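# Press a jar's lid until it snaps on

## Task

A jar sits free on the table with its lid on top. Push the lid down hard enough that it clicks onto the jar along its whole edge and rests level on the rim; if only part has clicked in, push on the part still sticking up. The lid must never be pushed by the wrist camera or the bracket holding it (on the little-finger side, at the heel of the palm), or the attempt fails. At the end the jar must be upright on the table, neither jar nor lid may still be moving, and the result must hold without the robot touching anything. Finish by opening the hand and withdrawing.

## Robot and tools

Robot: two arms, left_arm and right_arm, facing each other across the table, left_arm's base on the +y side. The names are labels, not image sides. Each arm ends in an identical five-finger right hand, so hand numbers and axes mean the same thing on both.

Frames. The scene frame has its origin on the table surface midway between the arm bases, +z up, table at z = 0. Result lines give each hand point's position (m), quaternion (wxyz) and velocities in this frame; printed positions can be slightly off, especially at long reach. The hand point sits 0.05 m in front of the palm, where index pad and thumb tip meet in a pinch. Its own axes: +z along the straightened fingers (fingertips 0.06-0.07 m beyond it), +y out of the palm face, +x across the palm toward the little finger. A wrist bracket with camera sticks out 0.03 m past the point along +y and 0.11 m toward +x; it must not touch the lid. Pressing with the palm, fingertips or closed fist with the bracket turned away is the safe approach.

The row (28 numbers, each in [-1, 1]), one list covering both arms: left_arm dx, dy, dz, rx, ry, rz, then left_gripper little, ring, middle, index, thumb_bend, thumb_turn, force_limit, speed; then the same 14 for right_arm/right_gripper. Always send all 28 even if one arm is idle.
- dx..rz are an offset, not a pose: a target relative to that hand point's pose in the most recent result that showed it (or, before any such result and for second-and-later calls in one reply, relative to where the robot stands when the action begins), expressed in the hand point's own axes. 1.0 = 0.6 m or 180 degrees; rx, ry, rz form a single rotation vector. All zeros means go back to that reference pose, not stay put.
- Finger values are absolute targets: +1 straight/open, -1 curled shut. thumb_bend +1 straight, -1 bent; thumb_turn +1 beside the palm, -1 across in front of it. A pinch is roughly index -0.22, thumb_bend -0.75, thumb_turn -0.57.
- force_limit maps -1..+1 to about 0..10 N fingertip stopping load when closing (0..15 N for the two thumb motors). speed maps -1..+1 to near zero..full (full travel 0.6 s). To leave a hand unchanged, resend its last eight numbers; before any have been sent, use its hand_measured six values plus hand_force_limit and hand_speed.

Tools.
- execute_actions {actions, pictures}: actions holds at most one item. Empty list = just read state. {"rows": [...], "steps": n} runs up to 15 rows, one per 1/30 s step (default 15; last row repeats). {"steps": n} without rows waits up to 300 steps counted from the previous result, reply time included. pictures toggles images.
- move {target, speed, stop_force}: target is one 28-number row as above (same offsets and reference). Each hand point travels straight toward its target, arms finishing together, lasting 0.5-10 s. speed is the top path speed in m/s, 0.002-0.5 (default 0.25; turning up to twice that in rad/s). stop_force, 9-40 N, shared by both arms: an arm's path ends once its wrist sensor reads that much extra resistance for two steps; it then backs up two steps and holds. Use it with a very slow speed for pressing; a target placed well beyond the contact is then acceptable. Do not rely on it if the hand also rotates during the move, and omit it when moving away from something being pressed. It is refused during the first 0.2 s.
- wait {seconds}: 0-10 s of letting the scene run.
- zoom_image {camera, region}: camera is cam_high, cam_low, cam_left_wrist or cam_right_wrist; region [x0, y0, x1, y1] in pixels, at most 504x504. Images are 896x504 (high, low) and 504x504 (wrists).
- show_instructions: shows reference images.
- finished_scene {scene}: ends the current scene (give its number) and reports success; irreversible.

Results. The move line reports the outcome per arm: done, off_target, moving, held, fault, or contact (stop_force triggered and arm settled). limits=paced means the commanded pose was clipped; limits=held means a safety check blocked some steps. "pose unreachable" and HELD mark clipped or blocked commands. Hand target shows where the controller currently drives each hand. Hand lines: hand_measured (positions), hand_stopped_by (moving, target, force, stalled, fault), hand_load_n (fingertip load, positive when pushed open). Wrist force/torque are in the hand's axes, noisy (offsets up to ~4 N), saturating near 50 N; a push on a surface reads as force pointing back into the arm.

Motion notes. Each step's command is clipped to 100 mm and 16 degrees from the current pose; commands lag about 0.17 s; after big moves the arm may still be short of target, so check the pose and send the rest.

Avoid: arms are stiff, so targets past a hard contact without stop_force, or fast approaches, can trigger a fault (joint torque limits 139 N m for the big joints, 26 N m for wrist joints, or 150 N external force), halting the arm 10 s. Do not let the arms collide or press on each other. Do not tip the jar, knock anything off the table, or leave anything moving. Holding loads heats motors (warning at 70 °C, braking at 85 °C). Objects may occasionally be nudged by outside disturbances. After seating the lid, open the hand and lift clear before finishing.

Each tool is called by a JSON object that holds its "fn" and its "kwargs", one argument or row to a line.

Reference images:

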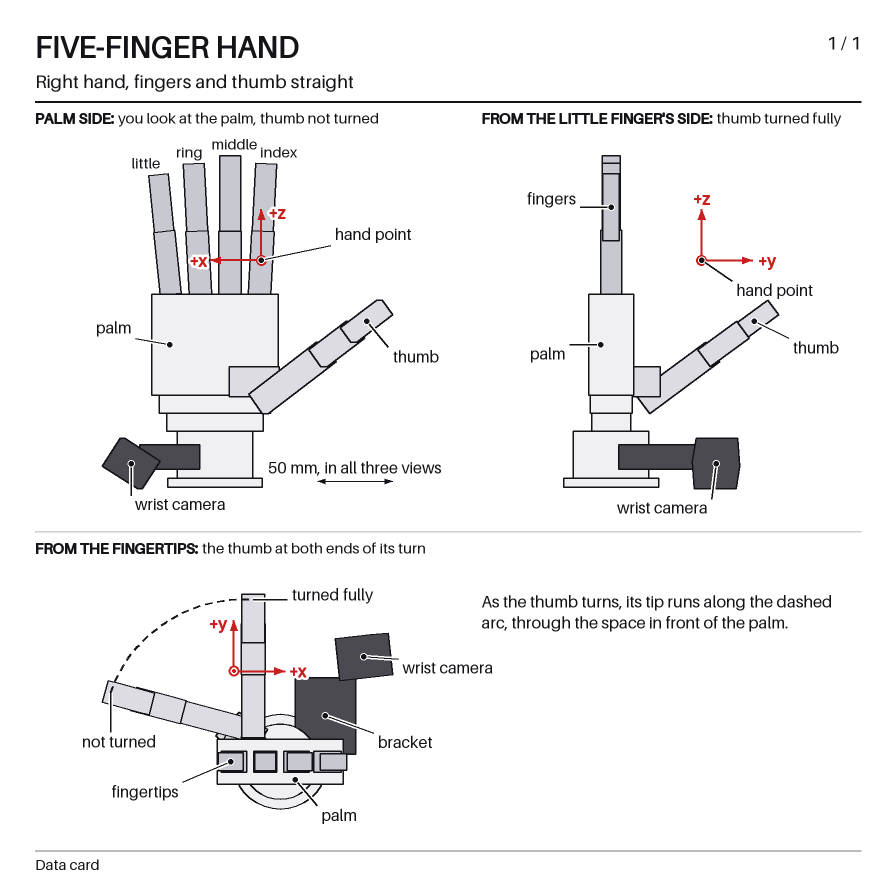

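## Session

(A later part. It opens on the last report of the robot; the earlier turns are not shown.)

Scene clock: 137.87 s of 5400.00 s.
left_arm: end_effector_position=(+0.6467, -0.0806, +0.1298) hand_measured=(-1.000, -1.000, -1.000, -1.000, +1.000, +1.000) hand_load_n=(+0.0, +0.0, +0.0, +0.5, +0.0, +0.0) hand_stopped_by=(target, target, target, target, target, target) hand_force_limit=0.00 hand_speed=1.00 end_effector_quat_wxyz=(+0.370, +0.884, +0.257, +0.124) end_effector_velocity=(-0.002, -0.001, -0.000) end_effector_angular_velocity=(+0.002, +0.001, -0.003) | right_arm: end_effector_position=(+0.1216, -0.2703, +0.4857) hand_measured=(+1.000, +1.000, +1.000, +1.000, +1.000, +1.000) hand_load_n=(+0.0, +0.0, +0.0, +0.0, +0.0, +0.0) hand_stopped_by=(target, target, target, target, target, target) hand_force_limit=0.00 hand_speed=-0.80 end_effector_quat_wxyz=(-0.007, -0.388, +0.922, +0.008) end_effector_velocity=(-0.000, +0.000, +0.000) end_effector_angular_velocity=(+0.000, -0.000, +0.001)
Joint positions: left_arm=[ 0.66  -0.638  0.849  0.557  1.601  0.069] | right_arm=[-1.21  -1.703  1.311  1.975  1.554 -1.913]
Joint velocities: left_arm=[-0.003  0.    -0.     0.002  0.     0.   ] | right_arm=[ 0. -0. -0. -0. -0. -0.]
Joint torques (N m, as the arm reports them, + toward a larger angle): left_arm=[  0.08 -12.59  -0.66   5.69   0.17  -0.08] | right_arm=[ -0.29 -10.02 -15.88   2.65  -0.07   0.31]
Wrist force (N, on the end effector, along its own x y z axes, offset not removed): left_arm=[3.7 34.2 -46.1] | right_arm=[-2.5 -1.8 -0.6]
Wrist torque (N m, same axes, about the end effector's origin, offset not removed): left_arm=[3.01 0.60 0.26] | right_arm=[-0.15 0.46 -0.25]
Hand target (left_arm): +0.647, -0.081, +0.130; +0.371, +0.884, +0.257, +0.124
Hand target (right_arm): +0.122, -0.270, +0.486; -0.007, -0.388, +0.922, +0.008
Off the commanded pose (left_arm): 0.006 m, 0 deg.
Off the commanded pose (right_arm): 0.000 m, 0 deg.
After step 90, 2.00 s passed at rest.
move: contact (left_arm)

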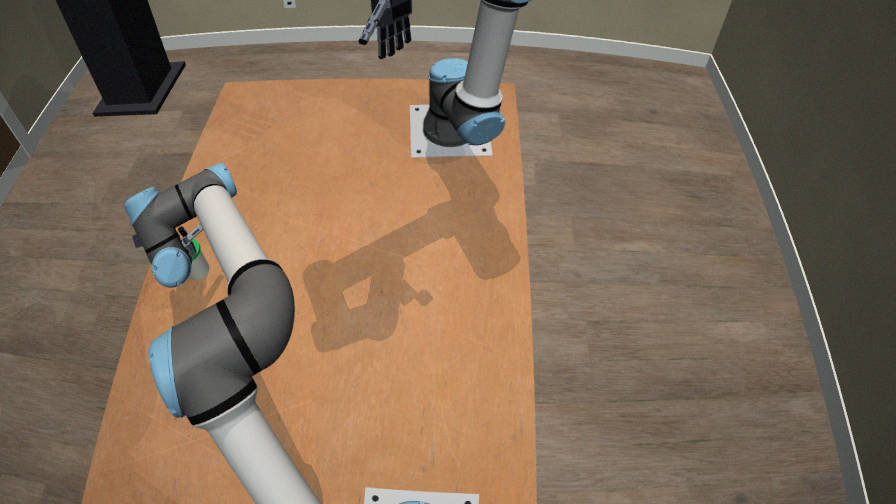

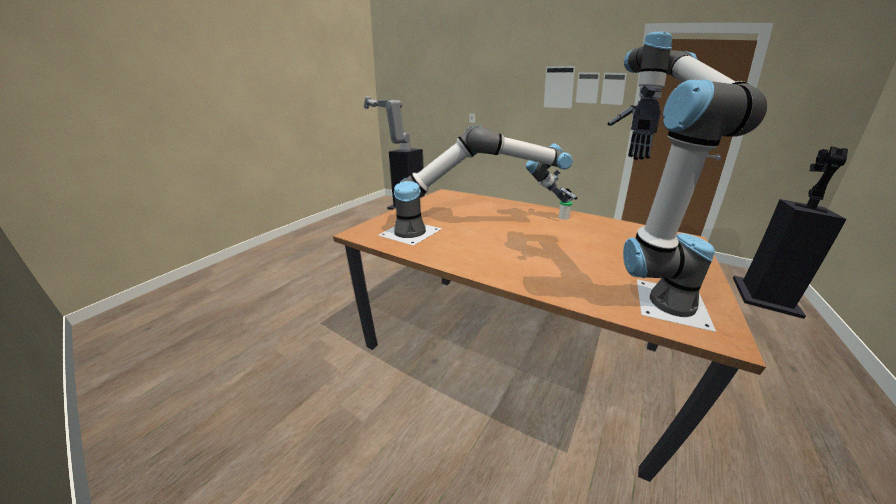

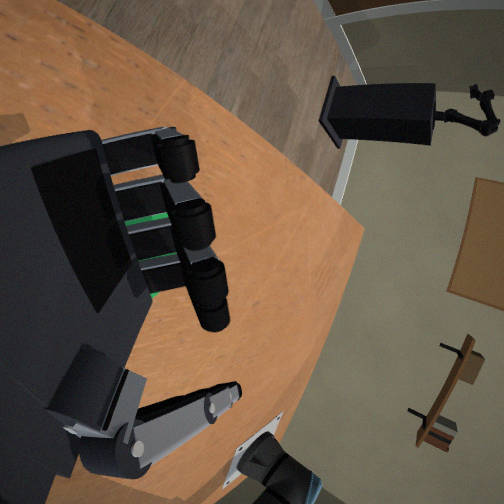

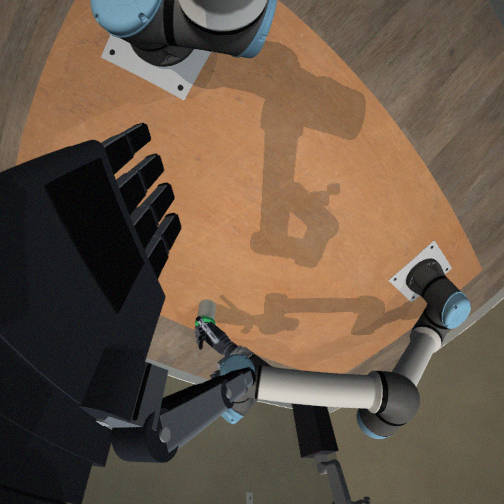

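{"fn": "move", "kwargs": {
  "target": [0.05,0.06,-0.14,0,0,0,-1,-1,-1,-1,1,1,0,1,0,0,0,0,0,0,1,1,1,1,1,1,0,-0.8],
  "speed": 0.1
}}

{"fn": "zoom_image", "kwargs": {
  "camera": "cam_low",
  "region": [545,190,585,225]
}}

{"fn": "zoom_image", "kwargs": {
  "camera": "cam_high",
  "region": [160,225,230,295]
}}

{"fn": "zoom_image", "kwargs": {
  "camera": "cam_right_wrist",
  "region": [180,290,235,345]
}}

Scene clock: 149.03 s of 5400.00 s.
left_arm: end_effector_position=(+0.6506, -0.0359, +0.2148) hand_measured=(-1.000, -1.000, -1.000, -1.000, +1.000, +1.000) hand_load_n=(+0.0, +0.0, +0.0, +0.0, +0.0, +0.0) hand_stopped_by=(target, target, target, target, target, target) hand_force_limit=0.00 hand_speed=1.00 end_effector_quat_wxyz=(+0.370, +0.884, +0.257, +0.124) end_effector_velocity=(+0.001, +0.001, +0.002) end_effector_angular_velocity=(-0.001, -0.002, +0.003) | right_arm: end_effector_position=(+0.1216, -0.2703, +0.4857) hand_measured=(+1.000, +1.000, +1.000, +1.000, +1.000, +1.000) hand_load_n=(+0.0, +0.0, +0.0, +0.0, +0.0, +0.0) hand_stopped_by=(target, target, target, target, target, target) hand_force_limit=0.00 hand_speed=-0.80 end_effector_quat_wxyz=(-0.007, -0.388, +0.922, +0.008) end_effector_velocity=(+0.000, -0.000, -0.000) end_effector_angular_velocity=(-0.000, -0.000, -0.001)
Joint positions: left_arm=[ 0.708 -0.759  0.854  0.676  1.635  0.102] | right_arm=[-1.21  -1.703  1.311  1.975  1.554 -1.913]
Joint velocities: left_arm=[ 0.002 -0.002 -0.001  0.001 -0.001  0.   ] | right_arm=[-0.001  0.     0.    -0.     0.     0.   ]
Joint torques (N m, as the arm reports them, + toward a larger angle): left_arm=[  9.43 -62.59 -29.87   1.59   1.21   1.68] | right_arm=[ -0.86 -10.71 -15.89   2.68  -0.06   0.23]
Wrist force (N, on the end effector, along its own x y z axes, offset not removed): left_arm=[-1.7 -0.9 -0.2] | right_arm=[-0.9 -1.6 2.5]
Wrist torque (N m, same axes, about the end effector's origin, offset not removed): left_arm=[-0.19 0.18 -0.21] | right_arm=[-0.45 0.05 -0.15]
Hand target (left_arm): +0.651, -0.036, +0.215; +0.370, +0.884, +0.257, +0.124
Hand target (right_arm): +0.122, -0.270, +0.486; -0.007, -0.388, +0.922, +0.008
Off the commanded pose (left_arm): 0.000 m, 0 deg.
Off the commanded pose (right_arm): 0.000 m, 0 deg.
After step 90, 6.83 s passed at rest.
move: done

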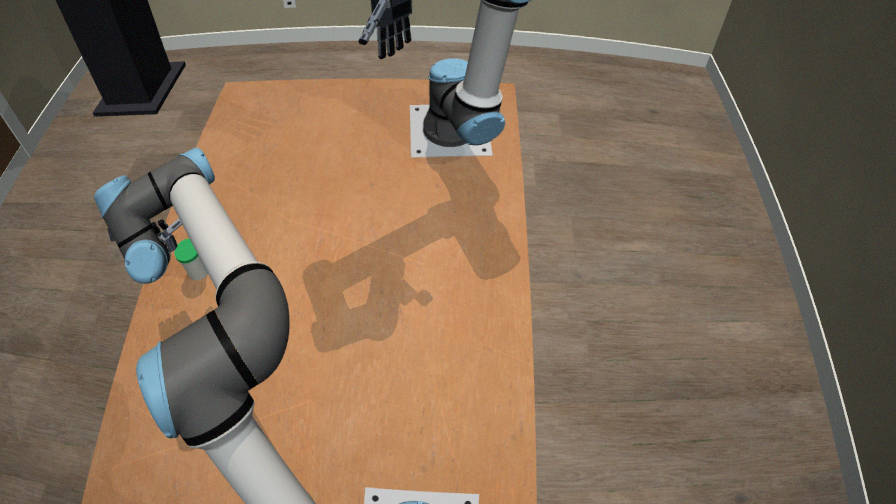

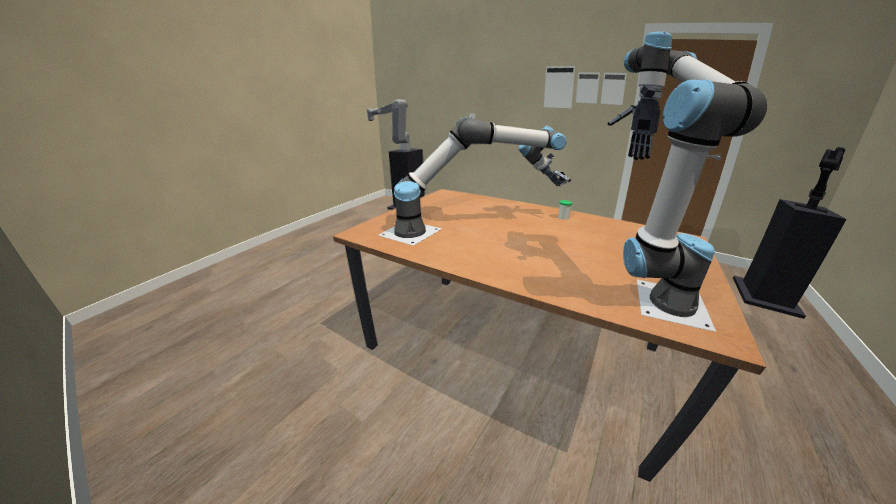

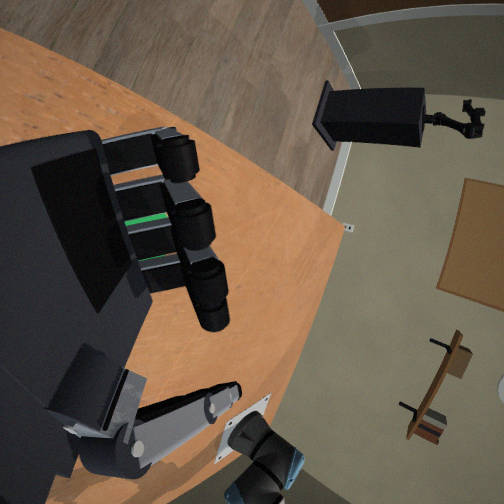

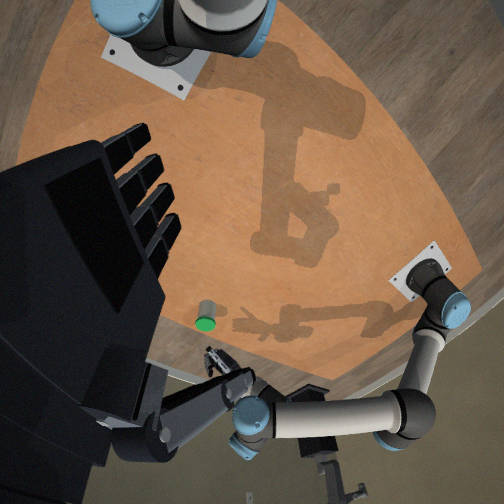

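Region (545, 190, 585, 225) of cam_low's 896x504 image, scaled by 12.600, with more detail than that image has; it fills the top 441 rows of this view, and the rest is white.

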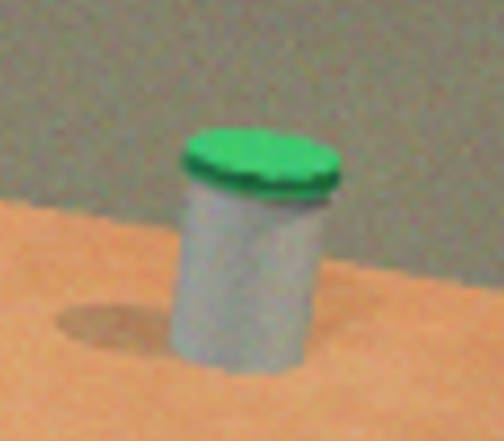

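Region (160, 225, 230, 295) of cam_high's 896x504 image, scaled by 7.200, with more detail than that image has.

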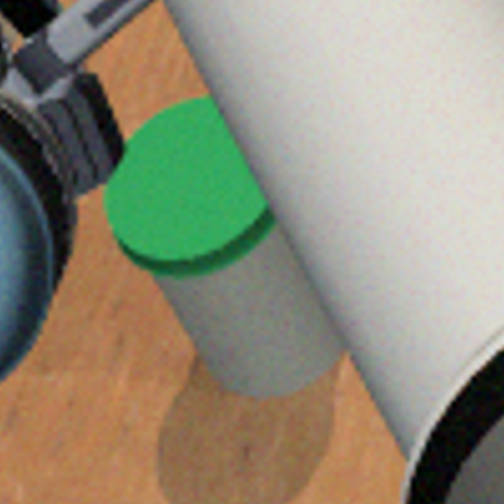

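Region (180, 290, 235, 345) of cam_right_wrist's 504x504 image, scaled by 9.164, with more detail than that image has.

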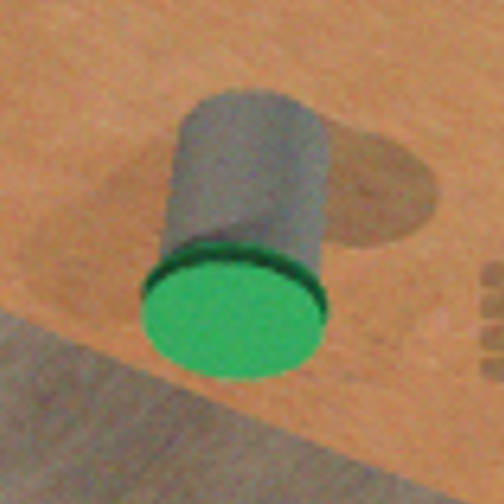

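{"fn": "move", "kwargs": {
  "target": [-0.05,-0.0345,0.149,0,0,0,-1,-1,-1,-1,1,1,0,1,0,0,0,0,0,0,1,1,1,1,1,1,0,-0.8],
  "speed": 0.08
}}

{"fn": "move", "kwargs": {
  "target": [-0.0007,-0.018,0.0174,0,0,0,-1,-1,-1,-1,1,1,0,1,0,0,0,0,0,0,1,1,1,1,1,1,0,-0.8],
  "speed": 0.002,
  "stop_force": 12
}}

{"fn": "move", "kwargs": {
  "target": [-0.0007,-0.018,0.0174,0,0,0,-1,-1,-1,-1,1,1,0,1,0,0,0,0,0,0,1,1,1,1,1,1,0,-0.8],
  "speed": 0.002,
  "stop_force": 40
}}

{"fn": "zoom_image", "kwargs": {
  "camera": "cam_low",
  "region": [530,170,600,225]
}}

Scene clock: 162.27 s of 5400.00 s.
left_arm: end_effector_position=(+0.6545, -0.0929, +0.1371) hand_measured=(-1.000, -1.000, -1.000, -1.000, +1.000, +1.000) hand_load_n=(+0.0, +0.0, +0.0, +0.0, +0.0, +0.0) hand_stopped_by=(target, target, target, target, target, target) hand_force_limit=0.00 hand_speed=1.00 end_effector_quat_wxyz=(+0.371, +0.884, +0.257, +0.124) end_effector_velocity=(+0.000, -0.001, -0.001) end_effector_angular_velocity=(-0.000, -0.001, +0.000) | right_arm: end_effector_position=(+0.1216, -0.2703, +0.4857) hand_measured=(+1.000, +1.000, +1.000, +1.000, +1.000, +1.000) hand_load_n=(+0.0, +0.0, +0.0, +0.0, +0.0, +0.0) hand_stopped_by=(target, target, target, target, target, target) hand_force_limit=0.00 hand_speed=-0.80 end_effector_quat_wxyz=(-0.007, -0.388, +0.922, +0.008) end_effector_velocity=(+0.001, -0.000, +0.000) end_effector_angular_velocity=(-0.000, -0.000, -0.002)
Joint positions: left_arm=[ 0.658 -0.596  0.752  0.613  1.599  0.068] | right_arm=[-1.21  -1.703  1.311  1.975  1.554 -1.913]
Joint velocities: left_arm=[-0.001  0.003 -0.004 -0.    -0.001 -0.001] | right_arm=[-0.002 -0.    -0.    -0.     0.    -0.   ]
Joint torques (N m, as the arm reports them, + toward a larger angle): left_arm=[ -8.35 -45.11 -31.07   1.67  -1.31  -1.83] | right_arm=[ -0.52  -9.8  -15.53   2.71  -0.12   0.33]
Wrist force (N, on the end effector, along its own x y z axes, offset not removed): left_arm=[-1.4 -1.1 -1.2] | right_arm=[-1.0 -0.9 1.9]
Wrist torque (N m, same axes, about the end effector's origin, offset not removed): left_arm=[-0.12 0.14 -0.21] | right_arm=[-0.27 0.21 0.11]
Hand target (left_arm): +0.654, -0.093, +0.137; +0.370, +0.884, +0.257, +0.124
Hand target (right_arm): +0.122, -0.270, +0.486; -0.007, -0.388, +0.922, +0.008
Off the commanded pose (left_arm): 0.000 m, 0 deg.
Off the commanded pose (right_arm): 0.000 m, 0 deg.
After step 90, 8.63 s passed at rest.
move: done

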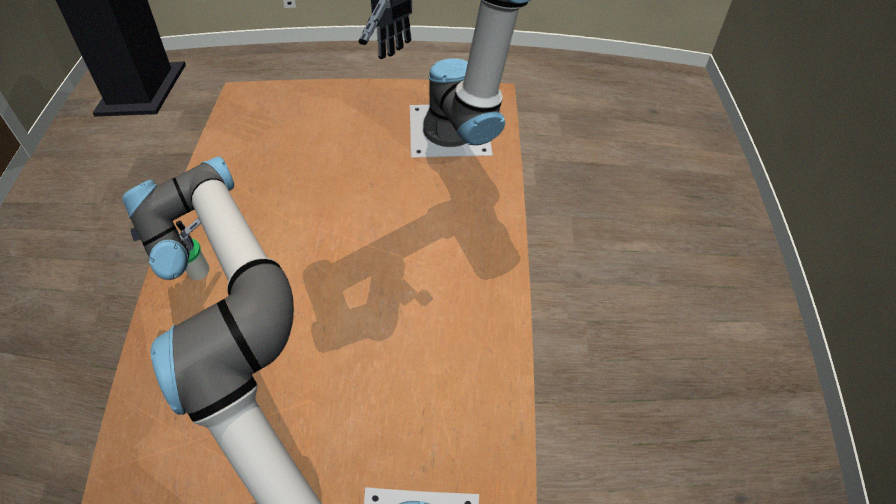

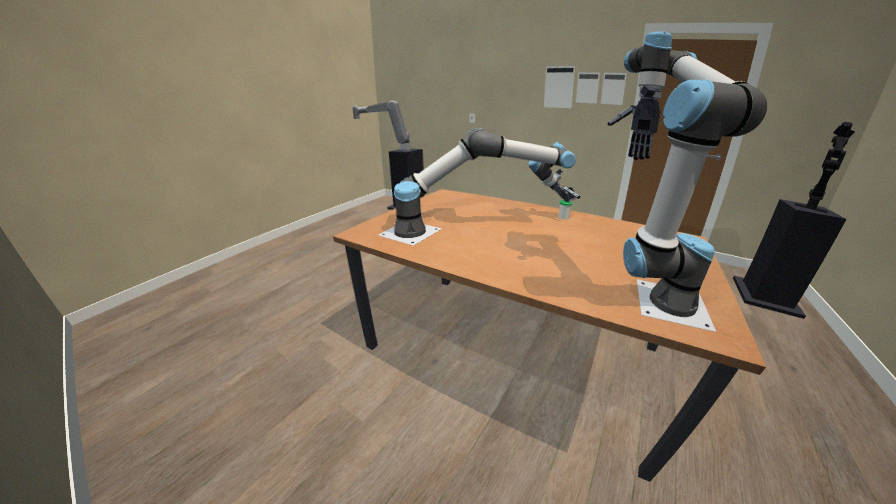

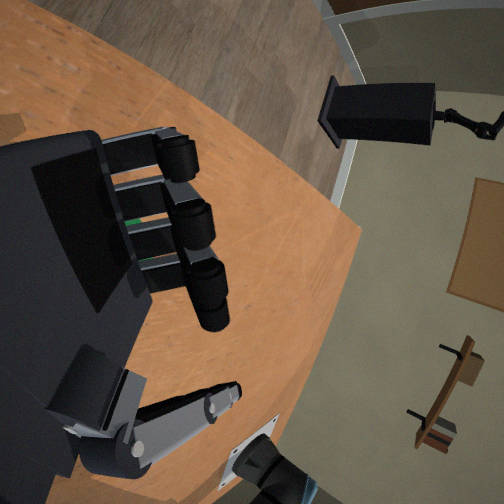

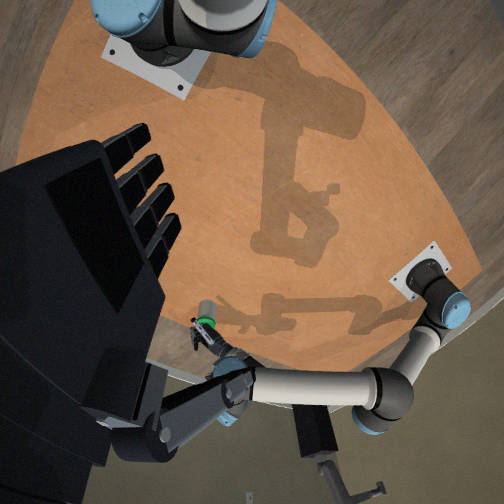

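Scene clock: 165.50 s of 5400.00 s.
left_arm: end_effector_position=(+0.6545, -0.0929, +0.1313) hand_measured=(-1.000, -1.000, -1.000, -1.000, +1.000, +1.000) hand_load_n=(+0.0, +0.0, +0.0, +0.0, +0.0, +0.0) hand_stopped_by=(target, target, target, target, target, target) hand_force_limit=0.00 hand_speed=1.00 end_effector_quat_wxyz=(+0.371, +0.884, +0.257, +0.124) end_effector_velocity=(-0.000, -0.000, -0.001) end_effector_angular_velocity=(+0.001, +0.001, -0.000) | right_arm: end_effector_position=(+0.1216, -0.2703, +0.4857) hand_measured=(+1.000, +1.000, +1.000, +1.000, +1.000, +1.000) hand_load_n=(+0.0, +0.0, +0.0, +0.0, +0.0, +0.0) hand_stopped_by=(target, target, target, target, target, target) hand_force_limit=0.00 hand_speed=-0.80 end_effector_quat_wxyz=(-0.007, -0.388, +0.922, +0.008) end_effector_velocity=(-0.000, +0.000, +0.000) end_effector_angular_velocity=(+0.000, -0.000, +0.002)
Joint positions: left_arm=[ 0.658 -0.593  0.761  0.6    1.6    0.068] | right_arm=[-1.21  -1.703  1.311  1.975  1.554 -1.913]
Joint velocities: left_arm=[-0.     0.001 -0.001  0.001  0.    -0.   ] | right_arm=[ 0.002 -0.     0.    -0.    -0.    -0.   ]
Joint torques (N m, as the arm reports them, + toward a larger angle): left_arm=[  2.14 -41.76 -16.38   2.63   0.74  -0.03] | right_arm=[ -0.77  -9.82 -15.37   2.65  -0.04   0.23]
Wrist force (N, on the end effector, along its own x y z axes, offset not removed): left_arm=[0.0 9.9 -12.2] | right_arm=[-1.2 -0.2 2.8]
Wrist torque (N m, same axes, about the end effector's origin, offset not removed): left_arm=[0.85 -0.03 -0.05] | right_arm=[-0.13 0.06 -0.15]
Hand target (left_arm): +0.654, -0.093, +0.131; +0.371, +0.884, +0.257, +0.124
Hand target (right_arm): +0.122, -0.270, +0.486; -0.007, -0.388, +0.922, +0.008
Off the commanded pose (left_arm): 0.009 m, 0 deg.
Off the commanded pose (right_arm): 0.000 m, 0 deg.
move: contact (left_arm)

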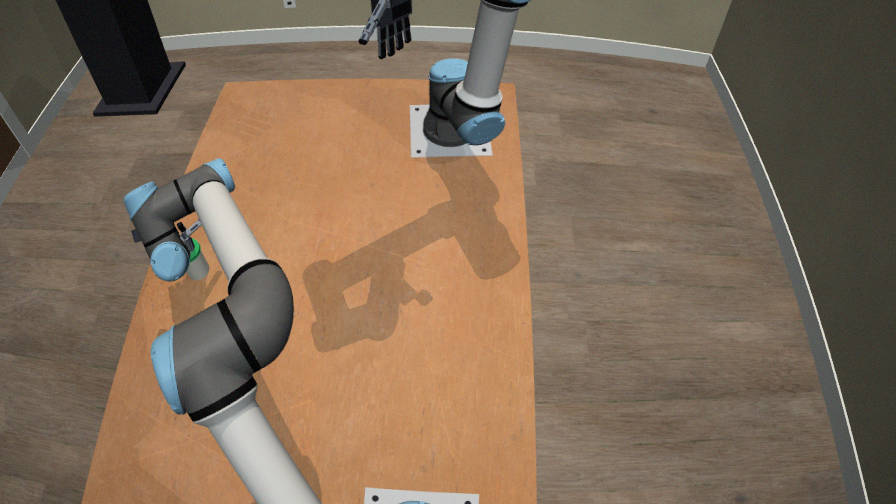

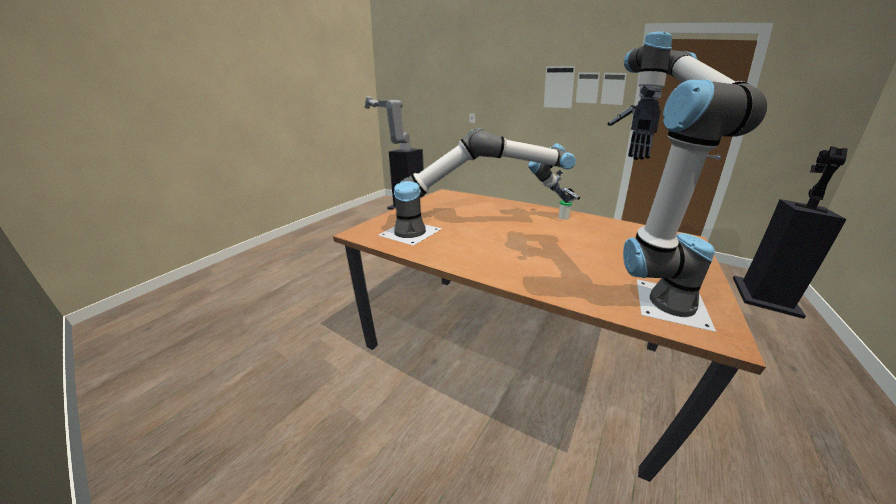

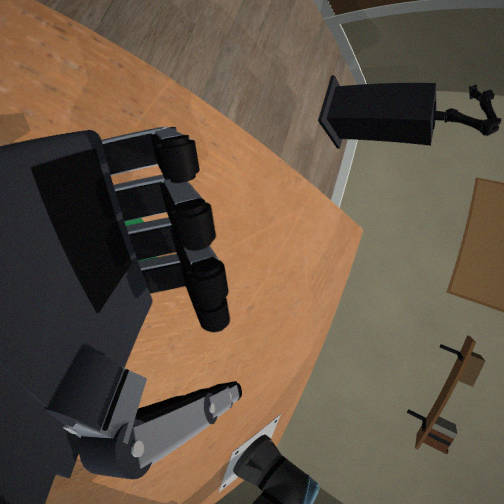

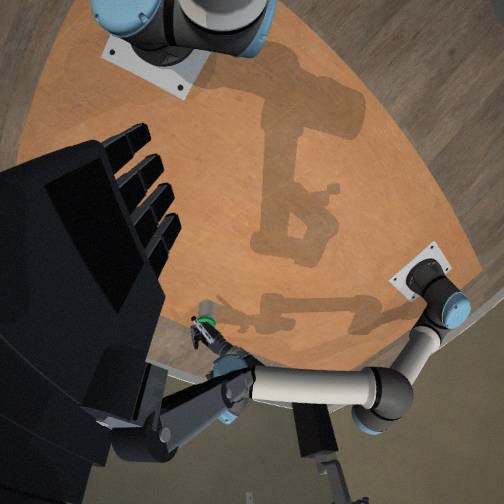

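Scene clock: 166.53 s of 5400.00 s.
left_arm: end_effector_position=(+0.6545, -0.0929, +0.1300) hand_measured=(-1.000, -1.000, -1.000, -1.000, +1.000, +1.000) hand_load_n=(+0.0, +0.0, +0.0, +0.5, +0.0, +0.0) hand_stopped_by=(target, target, target, target, target, target) hand_force_limit=0.00 hand_speed=1.00 end_effector_quat_wxyz=(+0.371, +0.884, +0.257, +0.124) end_effector_velocity=(+0.001, +0.001, +0.001) end_effector_angular_velocity=(+0.002, -0.001, +0.002) | right_arm: end_effector_position=(+0.1216, -0.2703, +0.4857) hand_measured=(+1.000, +1.000, +1.000, +1.000, +1.000, +1.000) hand_load_n=(+0.0, +0.0, +0.0, +0.0, +0.0, +0.0) hand_stopped_by=(target, target, target, target, target, target) hand_force_limit=0.00 hand_speed=-0.80 end_effector_quat_wxyz=(-0.007, -0.388, +0.922, +0.008) end_effector_velocity=(+0.001, -0.000, -0.000) end_effector_angular_velocity=(-0.000, +0.000, -0.002)
Joint positions: left_arm=[ 0.658 -0.592  0.763  0.598  1.6    0.068] | right_arm=[-1.21  -1.703  1.311  1.975  1.554 -1.913]
Joint velocities: left_arm=[ 0.    -0.001 -0.     0.002 -0.002 -0.   ] | right_arm=[-0.003  0.    -0.     0.     0.    -0.   ]
Joint torques (N m, as the arm reports them, + toward a larger angle): left_arm=[  2.21 -11.23   0.74   5.16  -0.51  -0.08] | right_arm=[ -0.24 -10.07 -15.74   2.7   -0.06   0.31]
Wrist force (N, on the end effector, along its own x y z axes, offset not removed): left_arm=[-1.3 35.3 -45.1] | right_arm=[-3.9 1.0 2.4]
Wrist torque (N m, same axes, about the end effector's origin, offset not removed): left_arm=[3.33 0.38 0.01] | right_arm=[-0.03 0.54 -0.26]
Hand target (left_arm): +0.654, -0.093, +0.130; +0.371, +0.884, +0.257, +0.124
Hand target (right_arm): +0.122, -0.270, +0.486; -0.007, -0.388, +0.922, +0.008
Off the commanded pose (left_arm): 0.014 m, 0 deg.
Off the commanded pose (right_arm): 0.000 m, 0 deg.
move: contact (left_arm)

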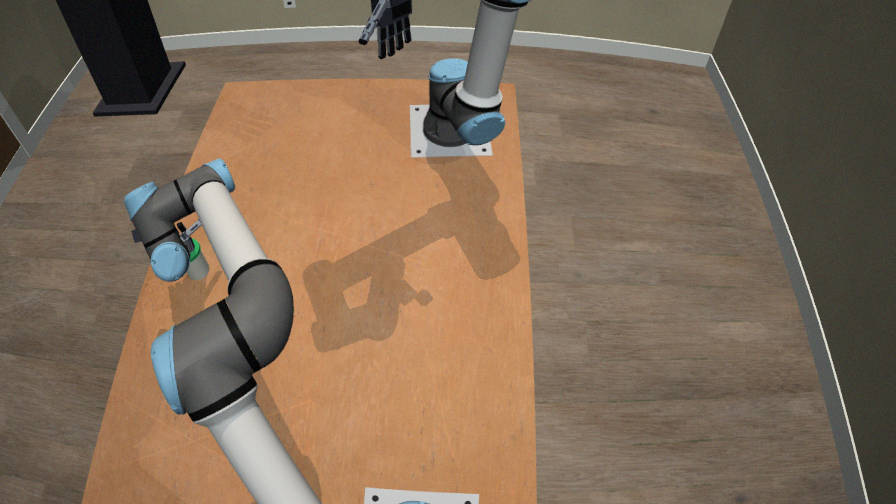

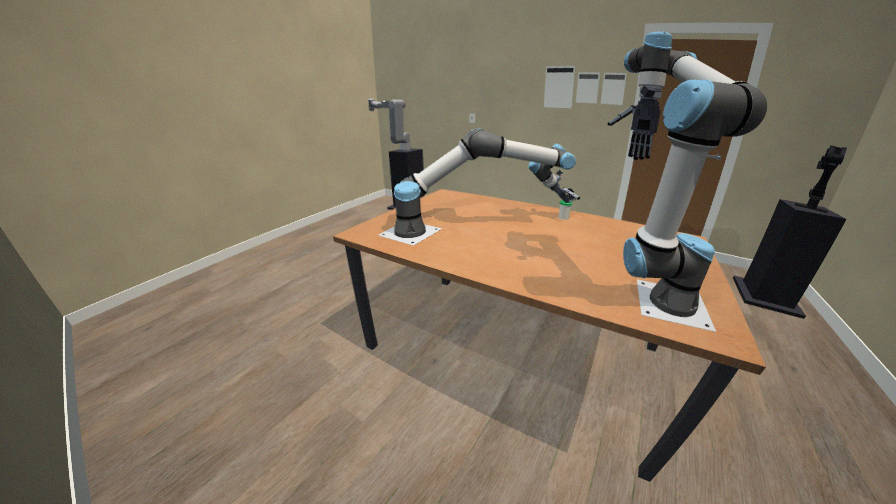

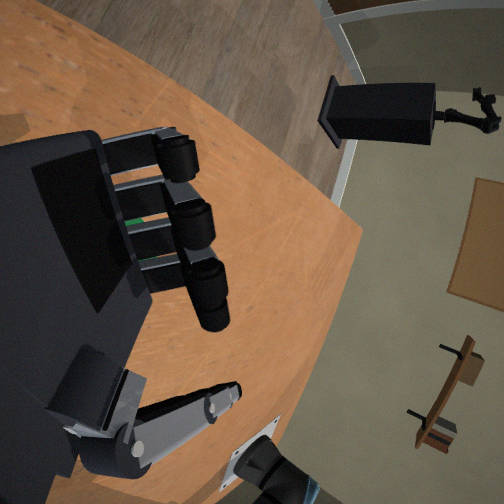

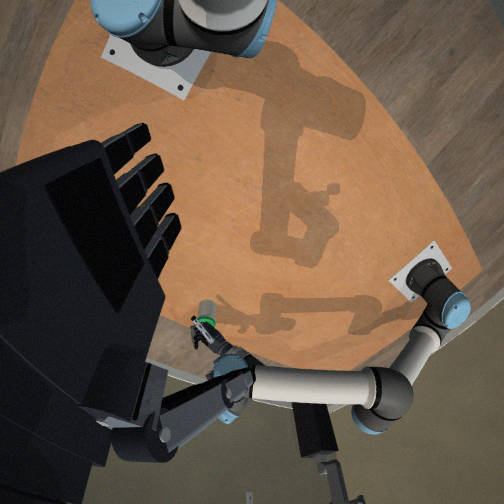

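Region (530, 170, 600, 225) of cam_low's 896x504 image, scaled by 7.200, with more detail than that image has; it fills the top 396 rows of this view, and the rest is white.

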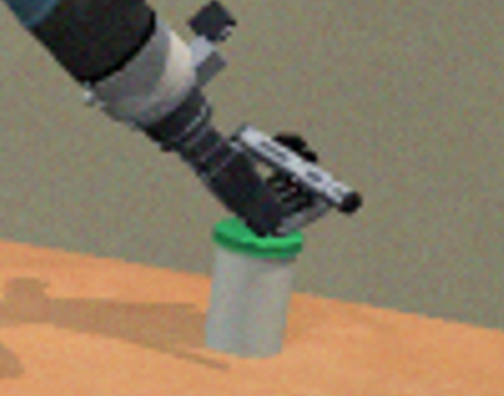

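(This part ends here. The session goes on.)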